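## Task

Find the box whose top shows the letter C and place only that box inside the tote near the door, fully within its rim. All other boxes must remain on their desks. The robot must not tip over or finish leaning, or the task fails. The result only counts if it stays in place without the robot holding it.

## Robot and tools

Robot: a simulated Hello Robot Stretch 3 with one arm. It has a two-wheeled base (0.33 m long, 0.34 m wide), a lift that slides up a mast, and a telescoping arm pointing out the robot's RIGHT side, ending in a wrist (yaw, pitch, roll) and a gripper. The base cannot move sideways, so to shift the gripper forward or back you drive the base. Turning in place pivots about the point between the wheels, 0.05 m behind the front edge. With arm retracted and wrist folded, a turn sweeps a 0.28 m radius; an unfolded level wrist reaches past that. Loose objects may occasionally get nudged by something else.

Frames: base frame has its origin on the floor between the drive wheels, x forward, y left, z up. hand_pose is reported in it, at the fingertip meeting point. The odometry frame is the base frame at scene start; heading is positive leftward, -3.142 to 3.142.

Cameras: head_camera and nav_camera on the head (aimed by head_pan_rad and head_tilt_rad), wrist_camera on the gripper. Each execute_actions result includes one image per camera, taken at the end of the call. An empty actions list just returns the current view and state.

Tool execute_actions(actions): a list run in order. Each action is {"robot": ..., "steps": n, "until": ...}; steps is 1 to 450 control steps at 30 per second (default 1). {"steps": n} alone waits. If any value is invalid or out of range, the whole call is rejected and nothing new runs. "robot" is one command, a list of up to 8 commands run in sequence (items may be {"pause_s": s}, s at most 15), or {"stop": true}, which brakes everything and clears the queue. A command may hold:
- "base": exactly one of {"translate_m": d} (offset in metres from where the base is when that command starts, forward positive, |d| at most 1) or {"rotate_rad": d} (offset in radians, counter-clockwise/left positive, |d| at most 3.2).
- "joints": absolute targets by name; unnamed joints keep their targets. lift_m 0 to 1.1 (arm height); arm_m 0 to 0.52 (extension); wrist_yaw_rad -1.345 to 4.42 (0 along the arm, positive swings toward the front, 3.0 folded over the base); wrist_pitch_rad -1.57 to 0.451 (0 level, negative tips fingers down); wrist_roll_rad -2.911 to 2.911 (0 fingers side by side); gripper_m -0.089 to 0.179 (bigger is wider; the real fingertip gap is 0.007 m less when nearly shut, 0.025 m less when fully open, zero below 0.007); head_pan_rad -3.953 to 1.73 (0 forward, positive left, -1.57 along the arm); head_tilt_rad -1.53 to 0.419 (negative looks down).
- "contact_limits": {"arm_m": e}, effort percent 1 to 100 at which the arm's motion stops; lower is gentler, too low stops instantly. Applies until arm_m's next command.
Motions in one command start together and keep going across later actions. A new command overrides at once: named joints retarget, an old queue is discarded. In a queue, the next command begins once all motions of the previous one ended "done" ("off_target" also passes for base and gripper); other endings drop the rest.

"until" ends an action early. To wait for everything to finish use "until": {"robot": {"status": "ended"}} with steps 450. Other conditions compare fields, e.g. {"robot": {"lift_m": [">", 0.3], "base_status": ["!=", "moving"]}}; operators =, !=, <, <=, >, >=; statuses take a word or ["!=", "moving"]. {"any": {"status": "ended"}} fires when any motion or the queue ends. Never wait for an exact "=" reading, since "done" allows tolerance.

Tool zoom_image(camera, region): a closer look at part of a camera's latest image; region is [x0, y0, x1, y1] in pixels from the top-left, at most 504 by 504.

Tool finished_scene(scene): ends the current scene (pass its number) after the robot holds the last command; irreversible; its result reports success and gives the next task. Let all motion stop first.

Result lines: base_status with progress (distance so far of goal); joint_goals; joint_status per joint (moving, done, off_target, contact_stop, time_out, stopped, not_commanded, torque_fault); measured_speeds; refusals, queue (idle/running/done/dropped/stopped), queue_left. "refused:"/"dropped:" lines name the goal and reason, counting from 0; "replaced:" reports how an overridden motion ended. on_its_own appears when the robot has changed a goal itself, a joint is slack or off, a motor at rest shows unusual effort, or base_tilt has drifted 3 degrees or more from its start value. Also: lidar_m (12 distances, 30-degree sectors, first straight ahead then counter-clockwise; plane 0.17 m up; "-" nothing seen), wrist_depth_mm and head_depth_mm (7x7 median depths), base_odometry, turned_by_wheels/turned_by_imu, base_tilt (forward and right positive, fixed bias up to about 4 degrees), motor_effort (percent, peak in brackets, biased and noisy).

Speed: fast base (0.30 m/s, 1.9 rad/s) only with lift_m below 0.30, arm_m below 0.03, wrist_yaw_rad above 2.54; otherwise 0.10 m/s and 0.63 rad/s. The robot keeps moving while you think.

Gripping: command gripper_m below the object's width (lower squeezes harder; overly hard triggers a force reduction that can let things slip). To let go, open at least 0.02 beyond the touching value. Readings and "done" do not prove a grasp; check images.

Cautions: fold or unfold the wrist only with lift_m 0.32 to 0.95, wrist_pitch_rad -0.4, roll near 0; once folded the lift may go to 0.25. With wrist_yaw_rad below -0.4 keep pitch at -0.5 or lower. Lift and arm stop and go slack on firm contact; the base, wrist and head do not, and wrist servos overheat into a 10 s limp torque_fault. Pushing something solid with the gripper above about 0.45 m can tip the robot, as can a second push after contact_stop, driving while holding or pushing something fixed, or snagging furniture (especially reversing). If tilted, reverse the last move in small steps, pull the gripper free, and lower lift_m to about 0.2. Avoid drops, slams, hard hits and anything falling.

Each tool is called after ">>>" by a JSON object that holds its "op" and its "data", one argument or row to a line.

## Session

>>> {"op": "execute_actions", "data": {
  "actions": []
}}

Scene clock: 0.00 s.
robot.base_odometry: x=+0.000 y=+0.000 heading=+0.000 (m, m, rad; robot's odometry frame)
robot.turned_by_wheels: +0.000 (rad since the last result)
robot.turned_by_imu: +0.000 (rad since the last result)
robot.base_tilt: forward=+0.1 right=-2.0 (deg)
robot.lidar_m: 1.08 1.00 1.01 1.26 2.25 1.22 0.80 0.74 0.75 0.94 0.96 0.83
robot.head_depth_mm: 1558 1576 1589 1581 1570 1057 1157 / 1412 1421 1425 1429 1420 1037 1434 / 1294 1289 1301 1297 1296 1253 1298 / 1189 1187 1181 1181 1183 1186 1188 / 1099 1095 1093 1091 1094 1097 1097 / 1016 1014 1015 1015 1017 1014 1013 / 945 955 951 949 951 954 949
robot.base_status: not_commanded
robot.joint_positions: lift_m=+0.575 arm_m=+0.001 wrist_yaw_rad=+3.102 wrist_pitch_rad=-0.387 wrist_roll_rad=-0.013 gripper_m=+0.037 head_pan_rad=+0.012 head_tilt_rad=-0.019
robot.joint_goals: lift_m=+0.575 arm_m=+0.001 wrist_yaw_rad=+3.102 wrist_pitch_rad=-0.387 wrist_roll_rad=-0.013 gripper_m=+0.037 head_pan_rad=+0.012 head_tilt_rad=-0.019
robot.joint_status: lift_m=not_commanded arm_m=not_commanded wrist_yaw_rad=not_commanded wrist_pitch_rad=not_commanded wrist_roll_rad=not_commanded gripper_m=not_commanded head_pan_rad=not_commanded head_tilt_rad=not_commanded
robot.measured_speeds: translate_m=+0.000 rotate_rad=+0.000 lift_m=+0.000 arm_m=+0.000 wrist_yaw_rad=+0.000 wrist_pitch_rad=+0.000 wrist_roll_rad=+0.000 head_pan_rad=+0.000 head_tilt_rad=+0.000
robot: refusals=0 queue=idle queue_left=0
robot.motor_effort: left_wheel=-1 right_wheel=+0 lift_m=+24 arm_m=+0 wrist_yaw_rad=+1 wrist_pitch_rad=+7 wrist_roll_rad=+1 gripper_m=-1 head_pan_rad=+0 head_tilt_rad=+1 (%)
robot.hand_pose: x=-0.0122 y=+0.0822 z=+0.5949 quat_wxyz=(+0.149, +0.692, +0.123, +0.696) (m; robot's base frame)
robot.wrist_depth_mm: - - - - - 879 738 / - - - - - 925 766 / - - - - - - 802 / - - - - - - 844 / - - - - - - 893 / 860 872 859 852 823 843 852 / 745 741 713 727 728 731 728
pictures: head_camera (sideways: a quarter turn clockwise sets it upright), nav_camera (sideways: a quarter turn counterclockwise sets it upright), wrist_camera
Images, in order (width x height): head_camera 896x504, nav_camera 672x504, wrist_camera 644x364.

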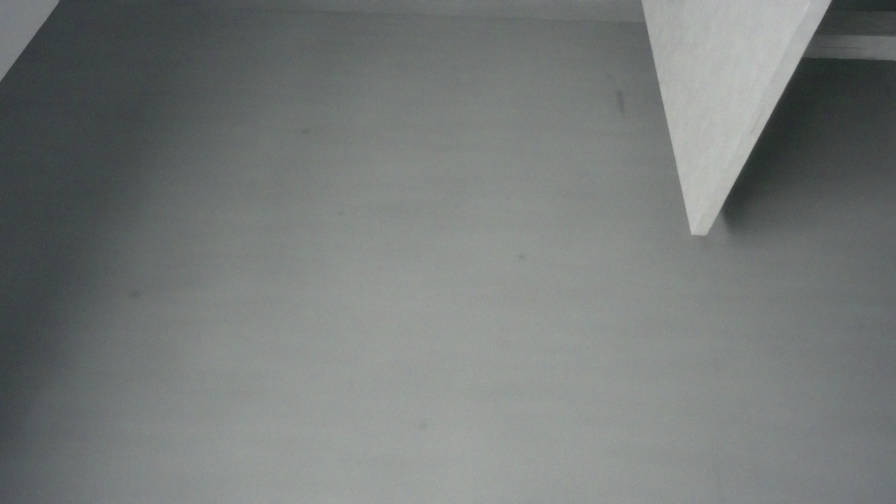

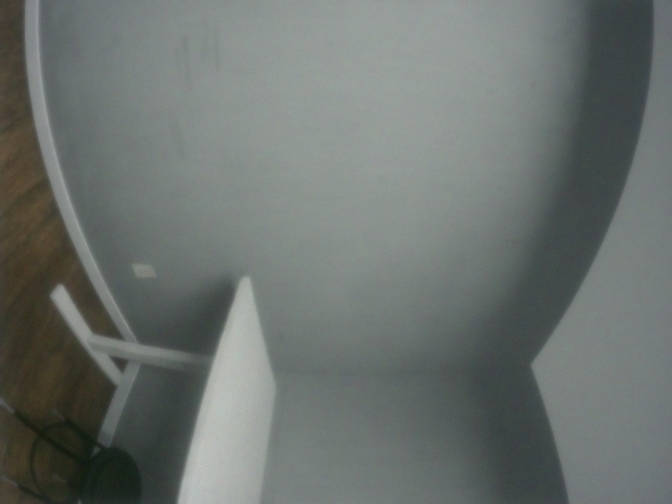

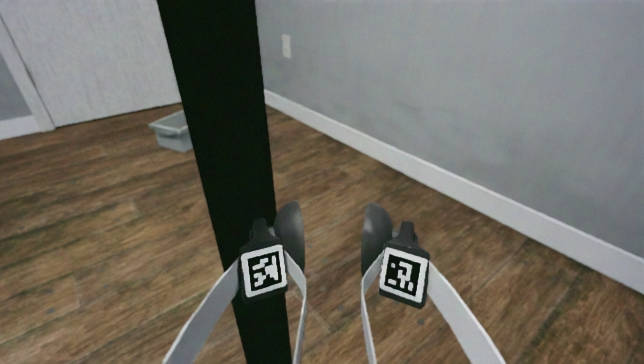

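>>> {"op": "execute_actions", "data": {
  "actions": [
    {"robot": {"joints": {"head_pan_rad": -1.15, "head_tilt_rad": -0.5, "lift_m": 0.28}}, "steps": 450, "until": {"robot": {"head_pan_rad_status": ["!=", "moving"]}}}
  ]
}}

Scene clock: 3.53 s.
robot.base_odometry: x=+0.000 y=+0.000 heading=+0.000 (m, m, rad; robot's odometry frame)
robot.turned_by_wheels: +0.000 (rad since the last result)
robot.turned_by_imu: +0.001 (rad since the last result)
robot.base_tilt: forward=+0.1 right=-1.9 (deg)
robot.lidar_m: 1.08 1.00 1.01 1.26 2.26 1.22 0.81 0.74 0.75 0.94 0.95 0.83
robot.head_depth_mm: 1308 1326 1306 963 1410 1440 1346 / 1314 1421 1480 954 1636 1612 1320 / 1285 1397 1457 942 1820 1540 1334 / 1257 1354 1424 872 1813 1632 1325 / 1247 1326 1387 863 1688 1566 1327 / 1219 1303 1365 853 1195 1504 1321 / 1188 1283 1340 842 1188 1276 1280
robot.base_status: not_commanded
robot.joint_positions: lift_m=+0.480 arm_m=+0.001 wrist_yaw_rad=+3.102 wrist_pitch_rad=-0.387 wrist_roll_rad=-0.013 gripper_m=+0.037 head_pan_rad=-1.143 head_tilt_rad=-0.494
robot.joint_goals: lift_m=+0.280 arm_m=+0.001 wrist_yaw_rad=+3.102 wrist_pitch_rad=-0.387 wrist_roll_rad=-0.013 gripper_m=+0.037 head_pan_rad=-1.150 head_tilt_rad=-0.500
robot.joint_status: lift_m=moving arm_m=not_commanded wrist_yaw_rad=not_commanded wrist_pitch_rad=not_commanded wrist_roll_rad=not_commanded gripper_m=not_commanded head_pan_rad=done head_tilt_rad=done
robot.measured_speeds: translate_m=+0.000 rotate_rad=+0.000 lift_m=-0.110 arm_m=+0.000 wrist_yaw_rad=+0.000 wrist_pitch_rad=+0.000 wrist_roll_rad=+0.000 head_pan_rad=+0.000 head_tilt_rad=+0.000
robot: refusals=0 queue=running queue_left=0
robot.motor_effort: left_wheel=+0(0) right_wheel=-1(1) lift_m=+19(23) arm_m=+0(0) wrist_yaw_rad=+1(1) wrist_pitch_rad=+7(6) wrist_roll_rad=+0(0) gripper_m=+0(0) head_pan_rad=-2(32) head_tilt_rad=-4(37) (%)
robot.hand_pose: x=-0.0122 y=+0.0821 z=+0.4994 quat_wxyz=(+0.149, +0.692, +0.123, +0.696) (m; robot's base frame)
robot.wrist_depth_mm: - - - - - 875 734 / - - - - - 921 772 / - - - - - - 796 / - - - - - - 822 / 900 883 868 886 913 883 840 / 741 752 753 743 717 745 744 / 643 641 625 638 635 635 633
pictures: head_camera (sideways: a quarter turn clockwise sets it upright), nav_camera (sideways: a quarter turn counterclockwise sets it upright), wrist_camera
Images, in order (width x height): head_camera 896x504, nav_camera 672x504, wrist_camera 644x364.

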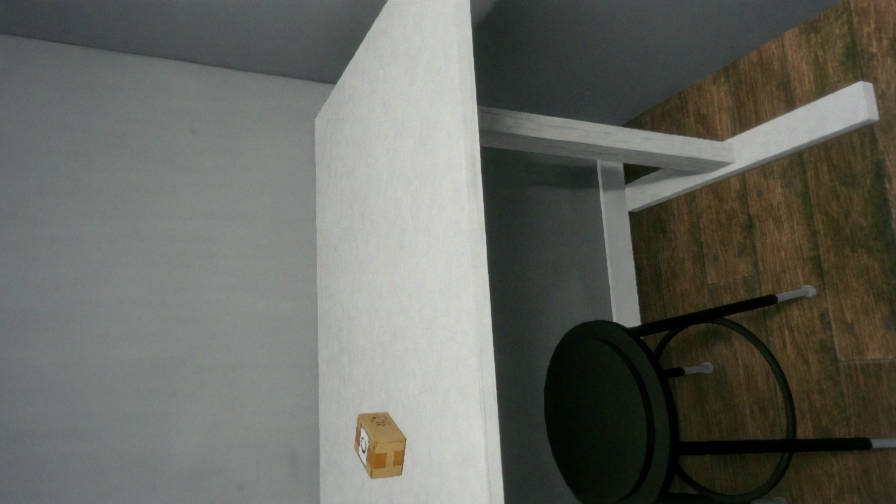

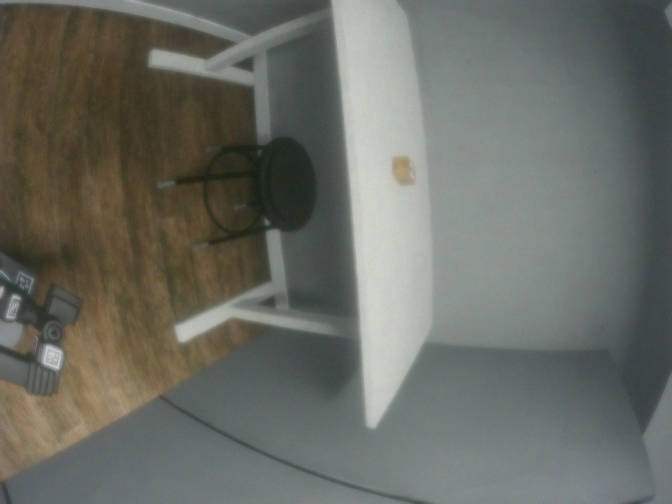

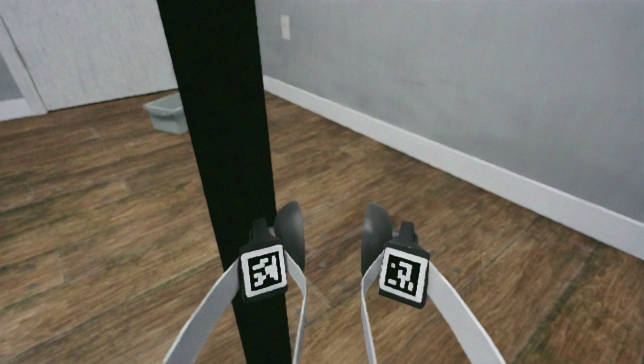

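>>> {"op": "zoom_image", "data": {
  "camera": "head_camera",
  "region": [335, 400, 425, 490]
}}

Region (335, 400, 425, 490) of head_camera's 896x504 image, scaled by 5.600, with more detail than that image has.

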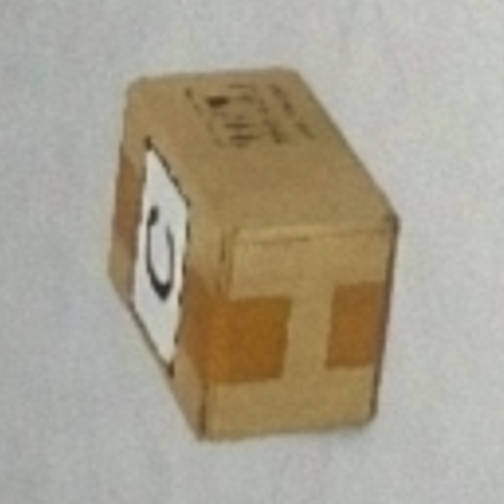

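>>> {"op": "execute_actions", "data": {
  "actions": [
    {"robot": {"base": {"translate_m": 0.35}, "joints": {"lift_m": 1.1, "head_pan_rad": -1.57, "head_tilt_rad": -0.55, "wrist_pitch_rad": -0.4, "wrist_roll_rad": 0.0}}, "steps": 450, "until": {"robot": {"lift_m": [">", 0.33]}}},
    {"robot": {"joints": {"wrist_yaw_rad": 0.18}}, "steps": 450, "until": {"robot": {"wrist_yaw_rad": ["<", 1.7]}}},
    {"robot": {"joints": {"wrist_pitch_rad": 0.0}}, "steps": 450, "until": {"robot": {"lift_m": [">", 0.93], "base_status": ["!=", "moving"]}}},
    {"robot": {"base": {"translate_m": 0.31}, "joints": {"arm_m": 0.31, "gripper_m": 0.15}}, "steps": 450, "until": {"robot": {"lift_m": [">", 1.06]}}},
    {"robot": {"joints": {"wrist_pitch_rad": -0.85}}, "steps": 450, "until": {"robot": {"status": "ended"}}}
  ]
}}

Scene clock: 52.83 s.
robot.base_odometry: x=+0.660 y=+0.000 heading=+0.000 (m, m, rad; robot's odometry frame)
robot.turned_by_wheels: +0.000 (rad since the last result)
robot.turned_by_imu: +0.001 (rad since the last result)
robot.base_tilt: forward=+0.0 right=-1.9 (deg)
robot.lidar_m: 0.51 0.47 0.48 0.60 1.24 2.08 1.38 1.27 1.20 0.56 0.72 0.68
robot.head_depth_mm: 1284 1362 1218 752 1550 1584 1309 / 1249 - 1155 748 613 1526 1300 / 1162 - - 707 558 954 1260 / 1113 1185 1250 713 535 863 1255 / 1032 1114 1156 695 532 462 1277 / 973 1045 1082 724 529 430 1246 / 915 980 1034 719 526 416 1244
robot.base_status: done (translate_m +0.3100 of +0.3100)
robot.joint_positions: lift_m=+1.097 arm_m=+0.310 wrist_yaw_rad=+0.181 wrist_pitch_rad=-0.858 wrist_roll_rad=-0.003 gripper_m=+0.150 head_pan_rad=-1.563 head_tilt_rad=-0.544
robot.joint_goals: lift_m=+1.100 arm_m=+0.310 wrist_yaw_rad=+0.180 wrist_pitch_rad=-0.850 wrist_roll_rad=+0.000 gripper_m=+0.150 head_pan_rad=-1.570 head_tilt_rad=-0.550
robot.joint_status: lift_m=done arm_m=done wrist_yaw_rad=done wrist_pitch_rad=done wrist_roll_rad=done gripper_m=done head_pan_rad=done head_tilt_rad=done
robot.measured_speeds: translate_m=+0.000 rotate_rad=+0.000 lift_m=+0.000 arm_m=+0.000 wrist_yaw_rad=+0.000 wrist_pitch_rad=+0.000 wrist_roll_rad=+0.000 head_pan_rad=+0.000 head_tilt_rad=+0.000
robot: refusals=0 queue=done queue_left=0
robot.motor_effort: left_wheel=+0(8) right_wheel=+0(8) lift_m=+29(31) arm_m=+3(3) wrist_yaw_rad=+0(1) wrist_pitch_rad=+4(7) wrist_roll_rad=+2(4) gripper_m=+0(84) head_pan_rad=-2(21) head_tilt_rad=-5(11) (%)
robot.hand_pose: x=+0.0052 y=-0.6016 z=+1.0262 quat_wxyz=(+0.668, +0.351, -0.613, -0.235) (m; robot's base frame)
robot.wrist_depth_mm: 397 391 391 386 380 379 372 / 349 347 341 327 336 333 330 / 312 311 307 251 295 300 297 / 282 279 278 272 272 271 269 / 258 259 255 250 250 252 247 / 237 - 232 233 230 - 227 / 220 217 215 214 212 211 211
pictures: head_camera (sideways: a quarter turn clockwise sets it upright), nav_camera (sideways: a quarter turn counterclockwise sets it upright), wrist_camera
Images, in order (width x height): head_camera 896x504, nav_camera 672x504, wrist_camera 644x364.

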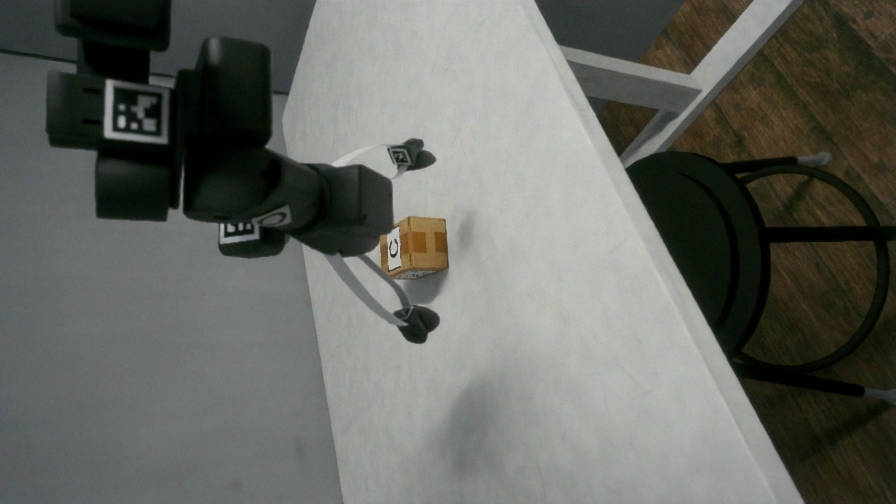

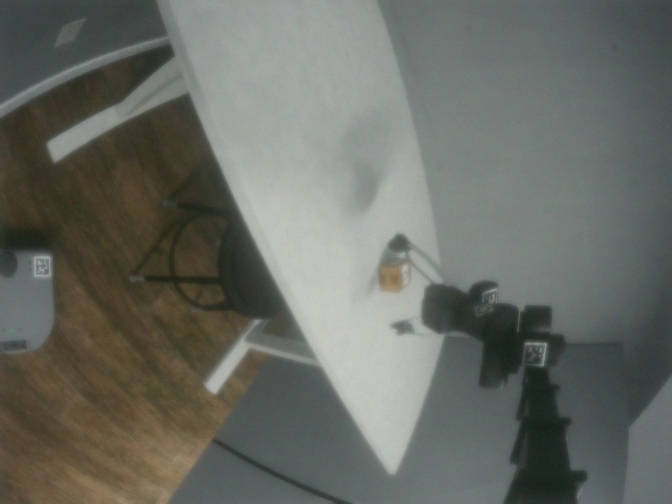

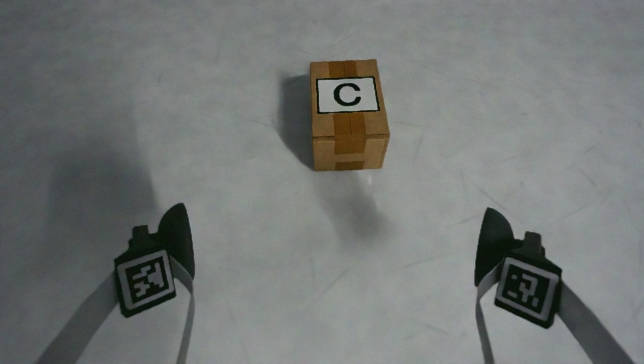

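>>> {"op": "zoom_image", "data": {
  "camera": "wrist_camera",
  "region": [280, 45, 420, 185]
}}

Region (280, 45, 420, 185) of wrist_camera's 644x364 image, scaled by 3.600.

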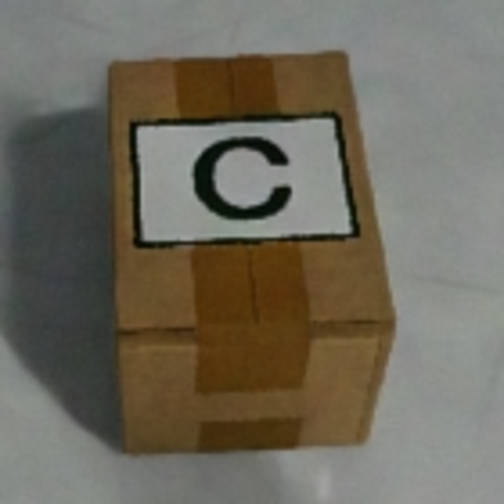

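>>> {"op": "execute_actions", "data": {
  "actions": [
    {"robot": {"base": {"translate_m": 0.021}, "joints": {"wrist_pitch_rad": -1.1, "wrist_yaw_rad": 0.25, "arm_m": 0.497, "lift_m": 1.085}}, "steps": 450, "until": {"robot": {"status": "ended"}}}
  ]
}}

Scene clock: 70.63 s.
robot.base_odometry: x=+0.681 y=+0.000 heading=+0.000 (m, m, rad; robot's odometry frame)
robot.turned_by_wheels: +0.000 (rad since the last result)
robot.turned_by_imu: +0.001 (rad since the last result)
robot.base_tilt: forward=+0.1 right=-1.9 (deg)
robot.lidar_m: 0.49 0.45 0.46 0.57 1.19 2.12 1.40 1.28 1.21 0.56 0.72 0.66
robot.head_depth_mm: 1289 1413 1225 757 1400 1550 1297 / 1254 1437 1203 749 588 1538 1301 / 1153 - 1100 728 538 918 1262 / 1089 1174 1047 720 535 858 1255 / 1014 1105 1147 727 532 447 1282 / 963 1036 1064 722 527 417 1236 / 902 971 1024 719 527 415 1211
robot.base_status: done (translate_m +0.0210 of +0.0210)
robot.joint_positions: lift_m=+1.085 arm_m=+0.497 wrist_yaw_rad=+0.249 wrist_pitch_rad=-1.104 wrist_roll_rad=-0.002 gripper_m=+0.150 head_pan_rad=-1.563 head_tilt_rad=-0.544
robot.joint_goals: lift_m=+1.085 arm_m=+0.497 wrist_yaw_rad=+0.250 wrist_pitch_rad=-1.100 wrist_roll_rad=+0.000 gripper_m=+0.150 head_pan_rad=-1.570 head_tilt_rad=-0.550
robot.joint_status: lift_m=done arm_m=done wrist_yaw_rad=done wrist_pitch_rad=done wrist_roll_rad=done gripper_m=done head_pan_rad=done head_tilt_rad=done
robot.measured_speeds: translate_m=+0.000 rotate_rad=+0.000 lift_m=+0.000 arm_m=+0.000 wrist_yaw_rad=+0.000 wrist_pitch_rad=+0.000 wrist_roll_rad=+0.000 head_pan_rad=+0.000 head_tilt_rad=+0.000
robot: refusals=0 queue=done queue_left=0
robot.motor_effort: left_wheel=+0(4) right_wheel=+0(6) lift_m=+19(29) arm_m=+4(4) wrist_yaw_rad=+2(2) wrist_pitch_rad=+2(4) wrist_roll_rad=+2(2) gripper_m=+0(1) head_pan_rad=-2(2) head_tilt_rad=-4(5) (%)
robot.hand_pose: x=+0.0015 y=-0.7325 z=+0.9843 quat_wxyz=(+0.644, +0.443, -0.550, -0.293) (m; robot's base frame)
robot.wrist_depth_mm: 255 254 251 247 247 242 241 / 240 239 238 235 232 231 228 / 228 227 225 224 222 220 218 / 218 216 215 162 206 209 207 / 208 208 205 155 198 201 198 / 199 - 196 148 189 - 191 / 191 189 187 184 184 183 183
pictures: head_camera (sideways: a quarter turn clockwise sets it upright), nav_camera (sideways: a quarter turn counterclockwise sets it upright), wrist_camera
Images, in order (width x height): head_camera 896x504, nav_camera 672x504, wrist_camera 644x364.

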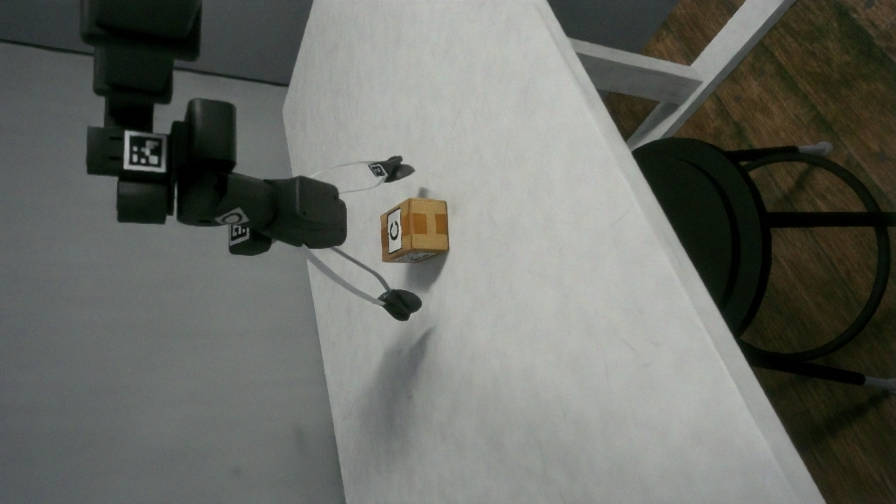

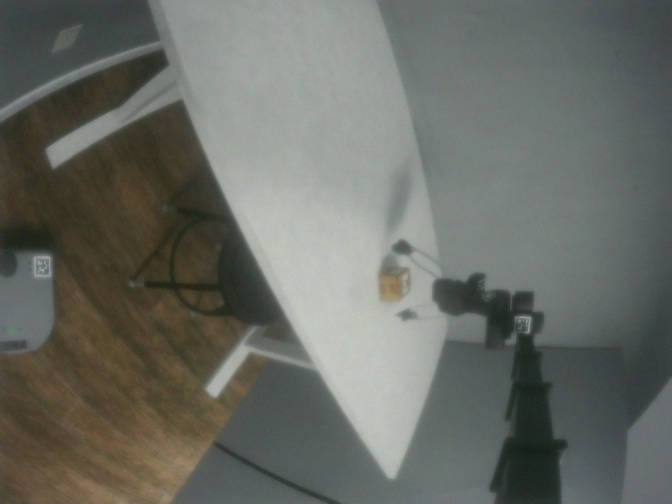

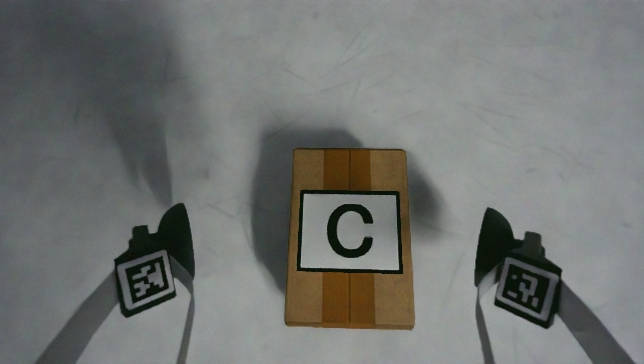

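>>> {"op": "execute_actions", "data": {
  "actions": [
    {"robot": [{"base": {"translate_m": -0.005}, "joints": {"lift_m": 1.075, "arm_m": 0.501, "gripper_m": 0.1}}, {"joints": {"gripper_m": 0.02}}], "steps": 450, "until": {"robot": {"status": "ended"}}}
  ]
}}

Scene clock: 77.30 s.
robot.base_odometry: x=+0.676 y=+0.000 heading=+0.000 (m, m, rad; robot's odometry frame)
robot.turned_by_wheels: +0.000 (rad since the last result)
robot.turned_by_imu: +0.001 (rad since the last result)
robot.base_tilt: forward=+0.1 right=-1.9 (deg)
robot.lidar_m: 0.50 0.46 0.46 0.58 1.20 2.10 1.39 1.28 1.21 0.56 0.72 0.67
robot.head_depth_mm: 1297 1410 1224 753 1402 1537 1305 / 1255 1453 1212 748 586 1533 1299 / 1170 - 1101 726 539 924 1256 / 1092 1181 1086 704 536 857 1259 / 1019 1107 1151 731 531 460 1283 / 957 1033 1066 727 526 417 1244 / 905 977 1025 718 525 414 1215
robot.base_status: done (translate_m -0.0050 of -0.0050)
robot.joint_positions: lift_m=+1.075 arm_m=+0.501 wrist_yaw_rad=+0.249 wrist_pitch_rad=-1.108 wrist_roll_rad=-0.002 gripper_m=+0.021 head_pan_rad=-1.563 head_tilt_rad=-0.544
robot.joint_goals: lift_m=+1.075 arm_m=+0.501 wrist_yaw_rad=+0.250 wrist_pitch_rad=-1.100 wrist_roll_rad=+0.000 gripper_m=+0.020 head_pan_rad=-1.570 head_tilt_rad=-0.550
robot.joint_status: lift_m=done arm_m=done wrist_yaw_rad=done wrist_pitch_rad=done wrist_roll_rad=done gripper_m=done head_pan_rad=done head_tilt_rad=done
robot.measured_speeds: translate_m=+0.000 rotate_rad=+0.000 lift_m=+0.000 arm_m=+0.000 wrist_yaw_rad=+0.000 wrist_pitch_rad=+0.000 wrist_roll_rad=+0.000 head_pan_rad=+0.000 head_tilt_rad=+0.000
robot: refusals=0 queue=done queue_left=0
robot.motor_effort: left_wheel=+0(6) right_wheel=+1(7) lift_m=+19(20) arm_m=+4(4) wrist_yaw_rad=+1(2) wrist_pitch_rad=+3(4) wrist_roll_rad=+2(2) gripper_m=-21(96) head_pan_rad=-2(2) head_tilt_rad=-2(4) (%)
robot.hand_pose: x=+0.0013 y=-0.7358 z=+0.9740 quat_wxyz=(+0.644, +0.444, -0.549, -0.294) (m; robot's base frame)
robot.wrist_depth_mm: 242 239 237 234 231 230 228 / 229 226 224 223 220 219 217 / 217 215 213 212 210 208 206 / 207 205 204 147 198 199 197 / 197 196 194 140 141 190 189 / 189 188 182 134 133 182 180 / 180 180 178 131 173 174 174
pictures: head_camera (sideways: a quarter turn clockwise sets it upright), nav_camera (sideways: a quarter turn counterclockwise sets it upright), wrist_camera
Images, in order (width x height): head_camera 896x504, nav_camera 672x504, wrist_camera 644x364.

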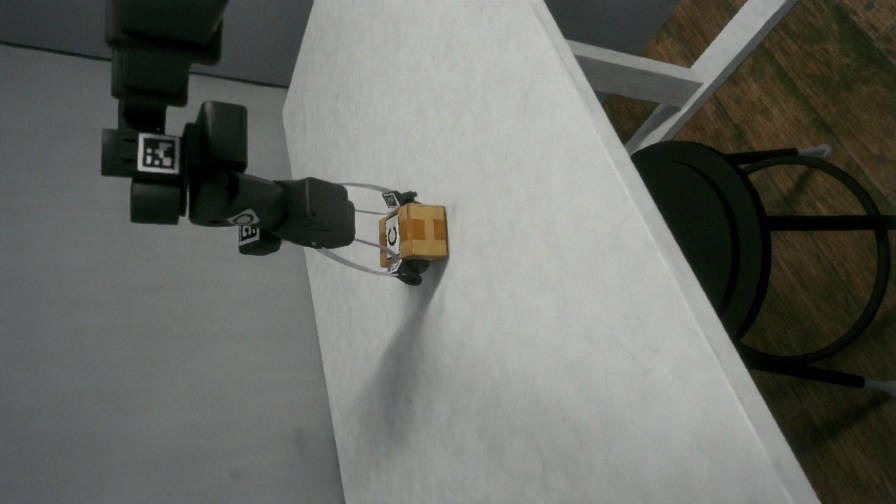

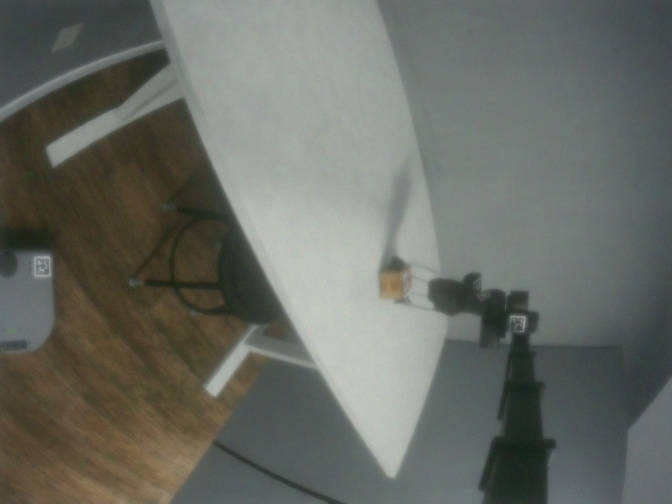

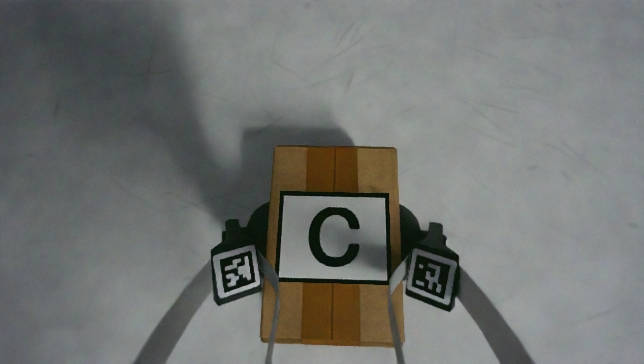

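>>> {"op": "execute_actions", "data": {
  "actions": [
    {"robot": {"joints": {"lift_m": 1.1}}, "steps": 60, "until": {"robot": {"lift_m": [">", 1.09]}}},
    {"robot": {"base": {"translate_m": -0.38}, "joints": {"arm_m": 0.0, "head_pan_rad": -0.15, "head_tilt_rad": -0.6}}, "steps": 450, "until": {"robot": {"arm_m": ["<", 0.1], "translate_m": ["<", -0.25]}}},
    {"robot": {"joints": {"lift_m": 0.29}}, "steps": 450, "until": {"robot": {"base_status": ["!=", "moving"]}}},
    {"robot": {"base": {"rotate_rad": 2.3}}, "steps": 450, "until": {"robot": {"lift_m": ["<", 0.92]}}},
    {"robot": {"joints": {"wrist_pitch_rad": -0.4, "wrist_yaw_rad": 2.7}}, "steps": 450, "until": {"robot": {"status": "ended"}}}
  ]
}}

Scene clock: 101.17 s.
robot.base_odometry: x=+0.296 y=+0.000 heading=+2.300 (m, m, rad; robot's odometry frame)
robot.turned_by_wheels: +2.300 (rad since the last result)
robot.turned_by_imu: +2.275 (rad since the last result)
robot.base_tilt: forward=+0.1 right=-2.0 (deg)
robot.lidar_m: 2.44 1.29 1.00 0.98 1.03 0.85 0.64 1.00 0.78 0.76 0.81 1.17
robot.head_depth_mm: 1854 1837 1860 1861 1774 1510 1261 / 2077 2253 2423 2354 1888 1515 1265 / 2041 2210 2493 2497 1901 1497 1255 / 2038 2239 2490 2496 1858 1496 1248 / 2025 2194 2442 2464 1873 1492 1245 / 2018 2202 2413 2461 1849 1480 1240 / 2032 2222 2428 2461 1846 1479 1248
robot.base_status: done (rotate_rad +2.2999 of +2.3000)
robot.joint_positions: lift_m=+0.290 arm_m=+0.001 wrist_yaw_rad=+2.698 wrist_pitch_rad=-0.426 wrist_roll_rad=-0.002 gripper_m=+0.024 head_pan_rad=-0.157 head_tilt_rad=-0.593
robot.joint_goals: lift_m=+0.290 arm_m=+0.000 wrist_yaw_rad=+2.700 wrist_pitch_rad=-0.400 wrist_roll_rad=+0.000 gripper_m=+0.023 head_pan_rad=-0.150 head_tilt_rad=-0.600
robot.joint_status: lift_m=done arm_m=done wrist_yaw_rad=done wrist_pitch_rad=done wrist_roll_rad=done gripper_m=done head_pan_rad=done head_tilt_rad=done
robot.measured_speeds: translate_m=+0.000 rotate_rad=+0.000 lift_m=+0.000 arm_m=+0.000 wrist_yaw_rad=+0.000 wrist_pitch_rad=+0.000 wrist_roll_rad=+0.000 head_pan_rad=+0.000 head_tilt_rad=+0.000
robot: refusals=0 queue=done queue_left=0
robot.motor_effort: left_wheel=-3(10) right_wheel=+3(8) lift_m=+18(32) arm_m=-3(3) wrist_yaw_rad=+3(4) wrist_pitch_rad=+12(11) wrist_roll_rad=+1(2) gripper_m=-20(21) head_pan_rad=+3(32) head_tilt_rad=-4(14) (%)
robot.hand_pose: x=+0.0746 y=+0.0556 z=+0.3012 quat_wxyz=(+0.298, +0.706, -0.006, +0.642) (m; robot's base frame)
robot.wrist_depth_mm: 748 799 883 952 - - - / 810 869 952 - - - - / 866 929 945 954 946 930 927 / 788 735 742 147 698 714 713 / - 599 598 140 142 584 589 / - 510 - 134 134 490 495 / 438 - - 131 418 430 427
pictures: head_camera (sideways: a quarter turn clockwise sets it upright), nav_camera (sideways: a quarter turn counterclockwise sets it upright), wrist_camera
Images, in order (width x height): head_camera 896x504, nav_camera 672x504, wrist_camera 644x364.

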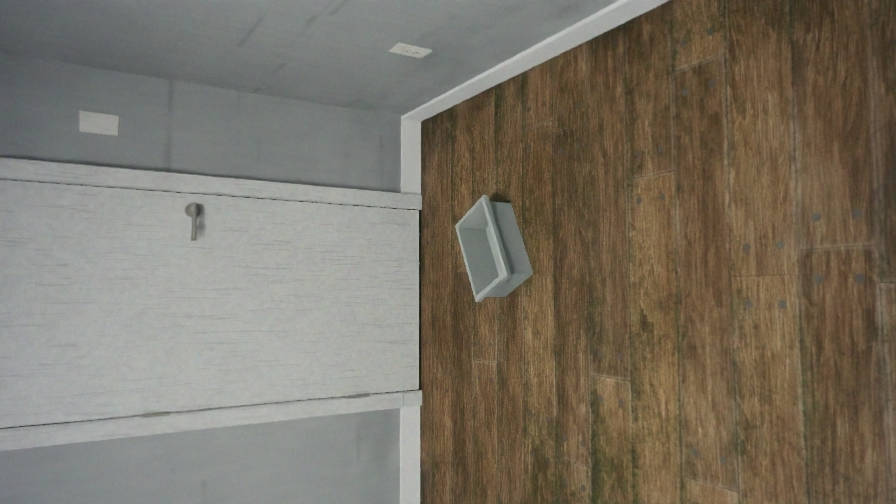

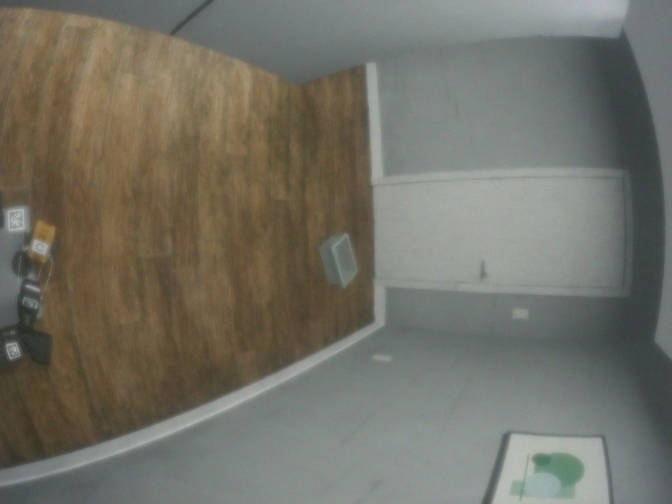

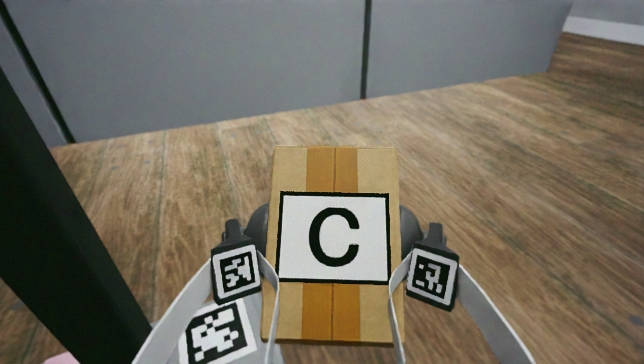

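>>> {"op": "zoom_image", "data": {
  "camera": "head_camera",
  "region": [430, 180, 560, 310]
}}

Region (430, 180, 560, 310) of head_camera's 896x504 image, scaled by 3.877, with more detail than that image has.

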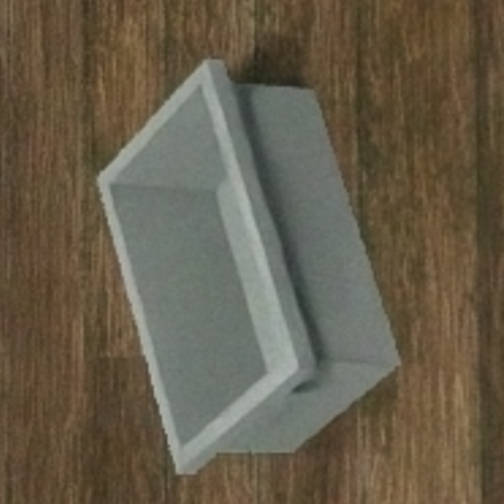

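>>> {"op": "execute_actions", "data": {
  "actions": [
    {"robot": {"base": {"rotate_rad": 0.112}}, "steps": 450, "until": {"robot": {"status": "ended"}}},
    {"robot": {"base": {"translate_m": 1.0}, "joints": {"head_pan_rad": -1.57, "head_tilt_rad": -1.2}}, "steps": 450, "until": {"robot": {"translate_m": [">", 0.703]}}},
    {"robot": {"base": {"translate_m": 1.0}}, "steps": 450, "until": {"robot": {"translate_m": [">", 0.76]}}},
    {"robot": {"joints": {"wrist_yaw_rad": 0.27, "arm_m": 0.2, "lift_m": 0.3}}, "steps": 450, "until": {"robot": {"wrist_yaw_rad": ["<", 1.9]}}},
    {"robot": {"joints": {"wrist_pitch_rad": -1.1}}, "steps": 450, "until": {"robot": {"status": "ended"}}}
  ]
}}

Scene clock: 126.47 s.
robot.base_odometry: x=-0.979 y=+1.141 heading=+2.412 (m, m, rad; robot's odometry frame)
robot.turned_by_wheels: +0.112 (rad since the last result)
robot.turned_by_imu: +0.109 (rad since the last result)
robot.base_tilt: forward=+0.1 right=-2.0 (deg)
robot.lidar_m: 0.75 0.86 1.37 0.69 0.73 1.17 2.33 1.31 1.08 1.08 0.91 0.76
robot.head_depth_mm: 1012 1219 1477 1401 1274 1175 1118 / 1037 1264 1513 1394 1282 1194 - / 1068 1300 1524 1412 1263 - - / 1097 1337 1531 1368 1257 1210 - / 1126 1397 1536 1376 1265 1175 1087 / 1150 1440 1521 1398 1282 1172 1086 / 1193 1424 1498 1403 1271 1172 1093
robot.base_status: done (translate_m +1.0000 of +1.0000)
robot.joint_positions: lift_m=+0.300 arm_m=+0.200 wrist_yaw_rad=+0.272 wrist_pitch_rad=-1.108 wrist_roll_rad=-0.002 gripper_m=+0.024 head_pan_rad=-1.564 head_tilt_rad=-1.185
robot.joint_goals: lift_m=+0.300 arm_m=+0.200 wrist_yaw_rad=+0.270 wrist_pitch_rad=-1.100 wrist_roll_rad=+0.000 gripper_m=+0.023 head_pan_rad=-1.570 head_tilt_rad=-1.200
robot.joint_status: lift_m=done arm_m=done wrist_yaw_rad=done wrist_pitch_rad=done wrist_roll_rad=done gripper_m=done head_pan_rad=done head_tilt_rad=done
robot.measured_speeds: translate_m=+0.000 rotate_rad=+0.000 lift_m=+0.000 arm_m=+0.000 wrist_yaw_rad=+0.000 wrist_pitch_rad=+0.000 wrist_roll_rad=+0.000 head_pan_rad=+0.000 head_tilt_rad=+0.000
robot: refusals=0 queue=done queue_left=0
robot.motor_effort: left_wheel=-3(10) right_wheel=+2(11) lift_m=+29(30) arm_m=+4(4) wrist_yaw_rad=-2(3) wrist_pitch_rad=+3(7) wrist_roll_rad=+1(1) gripper_m=-20(20) head_pan_rad=-2(31) head_tilt_rad=-7(48) (%)
robot.hand_pose: x=+0.0033 y=-0.4342 z=+0.1984 quat_wxyz=(+0.647, +0.450, -0.544, -0.287) (m; robot's base frame)
robot.wrist_depth_mm: 455 451 449 442 440 434 433 / 431 426 316 333 341 410 411 / 408 407 379 398 387 393 389 / 390 387 327 147 282 377 371 / 373 370 258 140 141 359 354 / 358 354 258 134 134 344 341 / 343 339 287 131 227 331 328
pictures: head_camera (sideways: a quarter turn clockwise sets it upright), nav_camera (sideways: a quarter turn counterclockwise sets it upright), wrist_camera
Images, in order (width x height): head_camera 896x504, nav_camera 672x504, wrist_camera 644x364.

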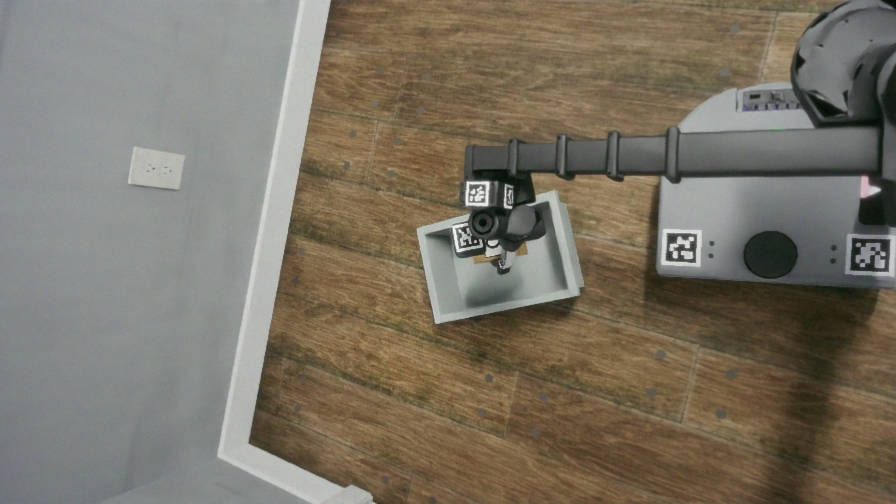

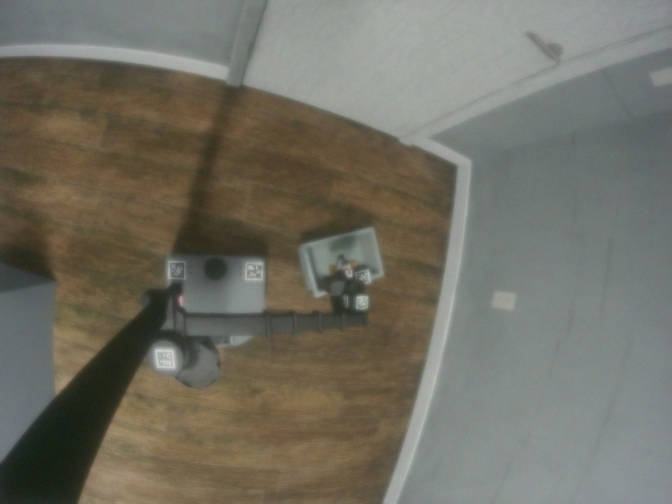

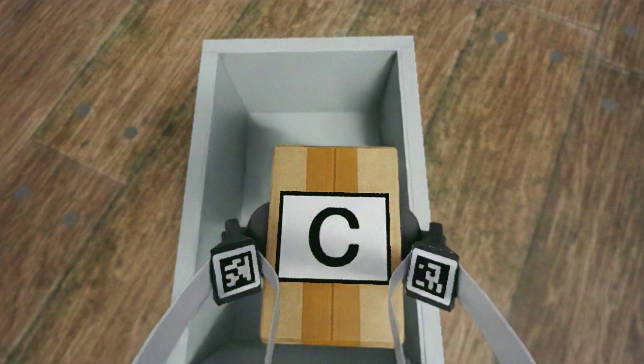

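>>> {"op": "execute_actions", "data": {
  "actions": [
    {"robot": {"base": {"translate_m": 0.033}, "joints": {"arm_m": 0.237, "wrist_yaw_rad": 0.3}}, "steps": 15},
    {"robot": {"joints": {"lift_m": 0.132}}, "steps": 450, "until": {"robot": {"status": "ended"}}}
  ]
}}

Scene clock: 132.63 s.
robot.base_odometry: x=-1.004 y=+1.163 heading=+2.412 (m, m, rad; robot's odometry frame)
robot.turned_by_wheels: +0.000 (rad since the last result)
robot.turned_by_imu: +0.001 (rad since the last result)
robot.base_tilt: forward=+0.1 right=-1.9 (deg)
robot.lidar_m: 0.71 0.82 1.31 0.70 0.73 1.16 2.37 1.32 1.09 1.08 0.88 0.72
robot.head_depth_mm: 1021 1225 1482 1396 1274 1174 1100 / 1047 1262 1504 1394 1279 1203 - / 1076 1314 1507 1387 1260 - - / 1103 1348 1535 1362 1262 1211 - / 1130 1404 1544 1388 1284 1180 1093 / 1162 1460 1530 1388 1278 1169 1093 / 1196 1390 1486 1393 1277 1168 1088
robot.base_status: done (translate_m +0.0330 of +0.0330)
robot.joint_positions: lift_m=+0.132 arm_m=+0.237 wrist_yaw_rad=+0.298 wrist_pitch_rad=-1.109 wrist_roll_rad=-0.002 gripper_m=+0.024 head_pan_rad=-1.564 head_tilt_rad=-1.185
robot.joint_goals: lift_m=+0.132 arm_m=+0.237 wrist_yaw_rad=+0.300 wrist_pitch_rad=-1.100 wrist_roll_rad=+0.000 gripper_m=+0.023 head_pan_rad=-1.570 head_tilt_rad=-1.200
robot.joint_status: lift_m=done arm_m=done wrist_yaw_rad=done wrist_pitch_rad=done wrist_roll_rad=done gripper_m=done head_pan_rad=done head_tilt_rad=done
robot.measured_speeds: translate_m=+0.000 rotate_rad=+0.000 lift_m=+0.000 arm_m=+0.000 wrist_yaw_rad=+0.000 wrist_pitch_rad=+0.000 wrist_roll_rad=+0.000 head_pan_rad=+0.000 head_tilt_rad=+0.000
robot: refusals=0 queue=done queue_left=0
robot.motor_effort: left_wheel=-2(3) right_wheel=+2(7) lift_m=+19(31) arm_m=+4(5) wrist_yaw_rad=+2(3) wrist_pitch_rad=+4(4) wrist_roll_rad=+1(1) gripper_m=-19(19) head_pan_rad=-1(2) head_tilt_rad=-8(8) (%)
robot.hand_pose: x=+0.0056 y=-0.4703 z=+0.0308 quat_wxyz=(+0.651, +0.458, -0.538, -0.279) (m; robot's base frame)
robot.wrist_depth_mm: 104 129 198 206 204 162 106 / 99 129 225 228 226 161 105 / 100 130 216 217 215 160 105 / 100 131 206 147 202 159 104 / 100 131 197 140 141 159 104 / 101 131 188 134 134 147 104 / 101 124 182 131 179 147 103
pictures: head_camera (sideways: a quarter turn clockwise sets it upright), nav_camera (sideways: a quarter turn counterclockwise sets it upright), wrist_camera
Images, in order (width x height): head_camera 896x504, nav_camera 672x504, wrist_camera 644x364.

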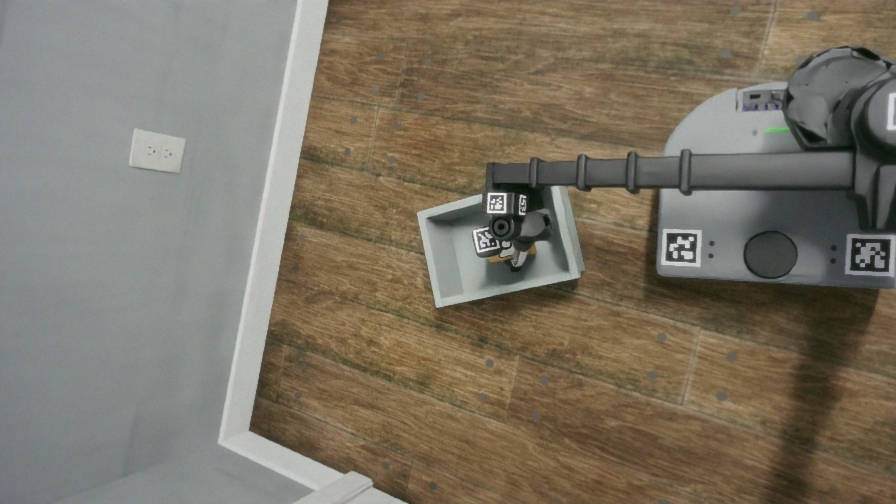

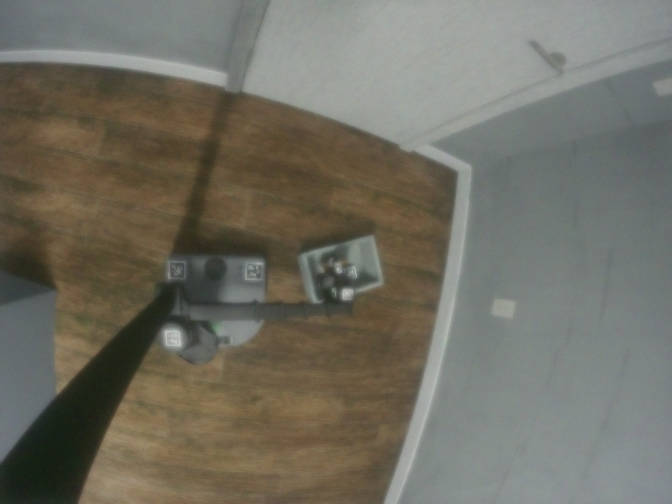

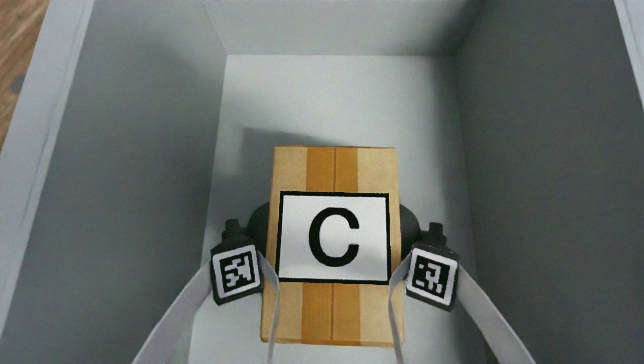

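>>> {"op": "execute_actions", "data": {
  "actions": [
    {"robot": [{"joints": {"lift_m": 0.126}}, {"joints": {"gripper_m": 0.097}}, {"joints": {"lift_m": 0.27}}], "steps": 450, "until": {"robot": {"status": "ended"}}}
  ]
}}

Scene clock: 137.90 s.
robot.base_odometry: x=-1.004 y=+1.163 heading=+2.412 (m, m, rad; robot's odometry frame)
robot.turned_by_wheels: +0.000 (rad since the last result)
robot.turned_by_imu: +0.001 (rad since the last result)
robot.base_tilt: forward=+0.1 right=-1.9 (deg)
robot.lidar_m: 0.71 0.82 1.31 0.70 0.73 1.16 2.36 1.31 1.09 1.08 0.88 0.72
robot.head_depth_mm: 1017 1228 1478 1403 1286 1178 1115 / 1042 1268 1489 1394 1281 1201 - / 1075 1304 1515 1438 1258 - - / 1098 1352 1546 1384 1260 1219 - / 1128 1394 1541 1402 1265 1176 1082 / 1166 1446 1548 1399 1281 1179 1083 / 1200 1390 1489 1387 1276 1172 1094
robot.base_status: done (translate_m +0.0330 of +0.0330)
robot.joint_positions: lift_m=+0.270 arm_m=+0.237 wrist_yaw_rad=+0.298 wrist_pitch_rad=-1.107 wrist_roll_rad=-0.002 gripper_m=+0.097 head_pan_rad=-1.564 head_tilt_rad=-1.185
robot.joint_goals: lift_m=+0.270 arm_m=+0.237 wrist_yaw_rad=+0.300 wrist_pitch_rad=-1.100 wrist_roll_rad=+0.000 gripper_m=+0.097 head_pan_rad=-1.570 head_tilt_rad=-1.200
robot.joint_status: lift_m=done arm_m=done wrist_yaw_rad=done wrist_pitch_rad=done wrist_roll_rad=done gripper_m=done head_pan_rad=done head_tilt_rad=done
robot.measured_speeds: translate_m=+0.000 rotate_rad=+0.000 lift_m=+0.000 arm_m=+0.000 wrist_yaw_rad=+0.000 wrist_pitch_rad=+0.000 wrist_roll_rad=+0.000 head_pan_rad=+0.000 head_tilt_rad=+0.000
robot: refusals=0 queue=done queue_left=0
robot.motor_effort: left_wheel=-2(2) right_wheel=+2(2) lift_m=+29(30) arm_m=+4(3) wrist_yaw_rad=+2(2) wrist_pitch_rad=+3(4) wrist_roll_rad=+1(1) gripper_m=+0(82) head_pan_rad=-2(2) head_tilt_rad=-8(7) (%)
robot.hand_pose: x=+0.0057 y=-0.4706 z=+0.1684 quat_wxyz=(+0.651, +0.457, -0.538, -0.278) (m; robot's base frame)
robot.wrist_depth_mm: 420 416 411 408 403 401 393 / 397 393 277 259 259 381 376 / 377 375 328 352 305 361 356 / 359 356 285 347 336 344 344 / 343 340 333 286 331 329 328 / 328 327 311 274 315 317 311 / 313 311 254 306 301 202 301
pictures: head_camera (sideways: a quarter turn clockwise sets it upright), nav_camera (sideways: a quarter turn counterclockwise sets it upright), wrist_camera
Images, in order (width x height): head_camera 896x504, nav_camera 672x504, wrist_camera 644x364.

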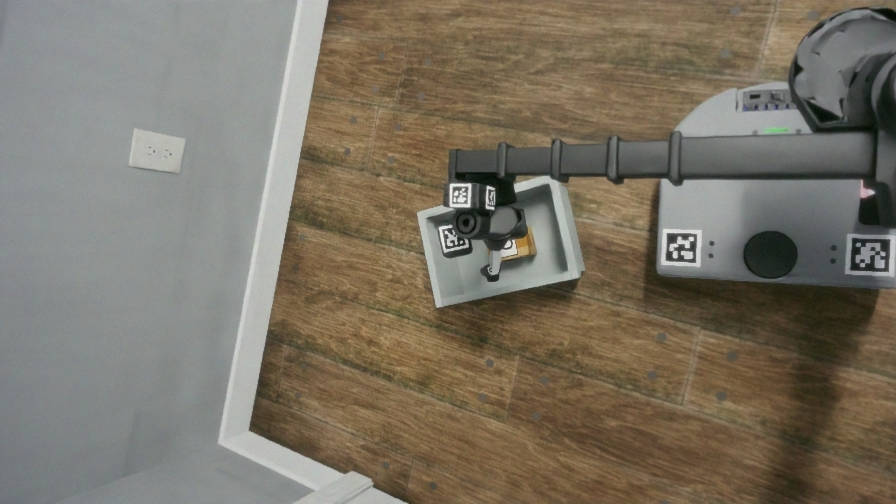

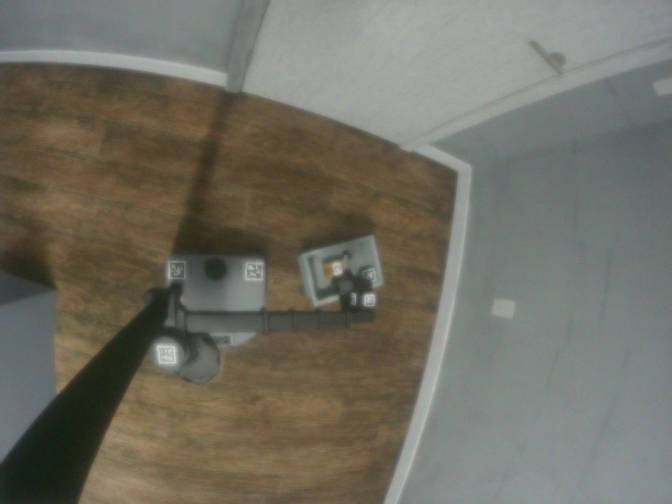

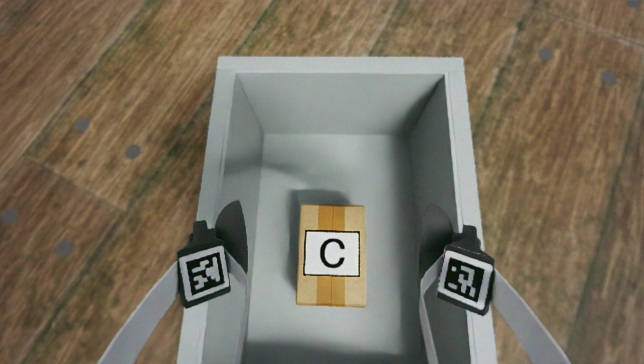

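Box C is lying flat in the middle of the tote and the gripper is clear of it.

>>> {"op": "finished_scene", "data": {
  "scene": 2
}}

The scene is finished: the task was done.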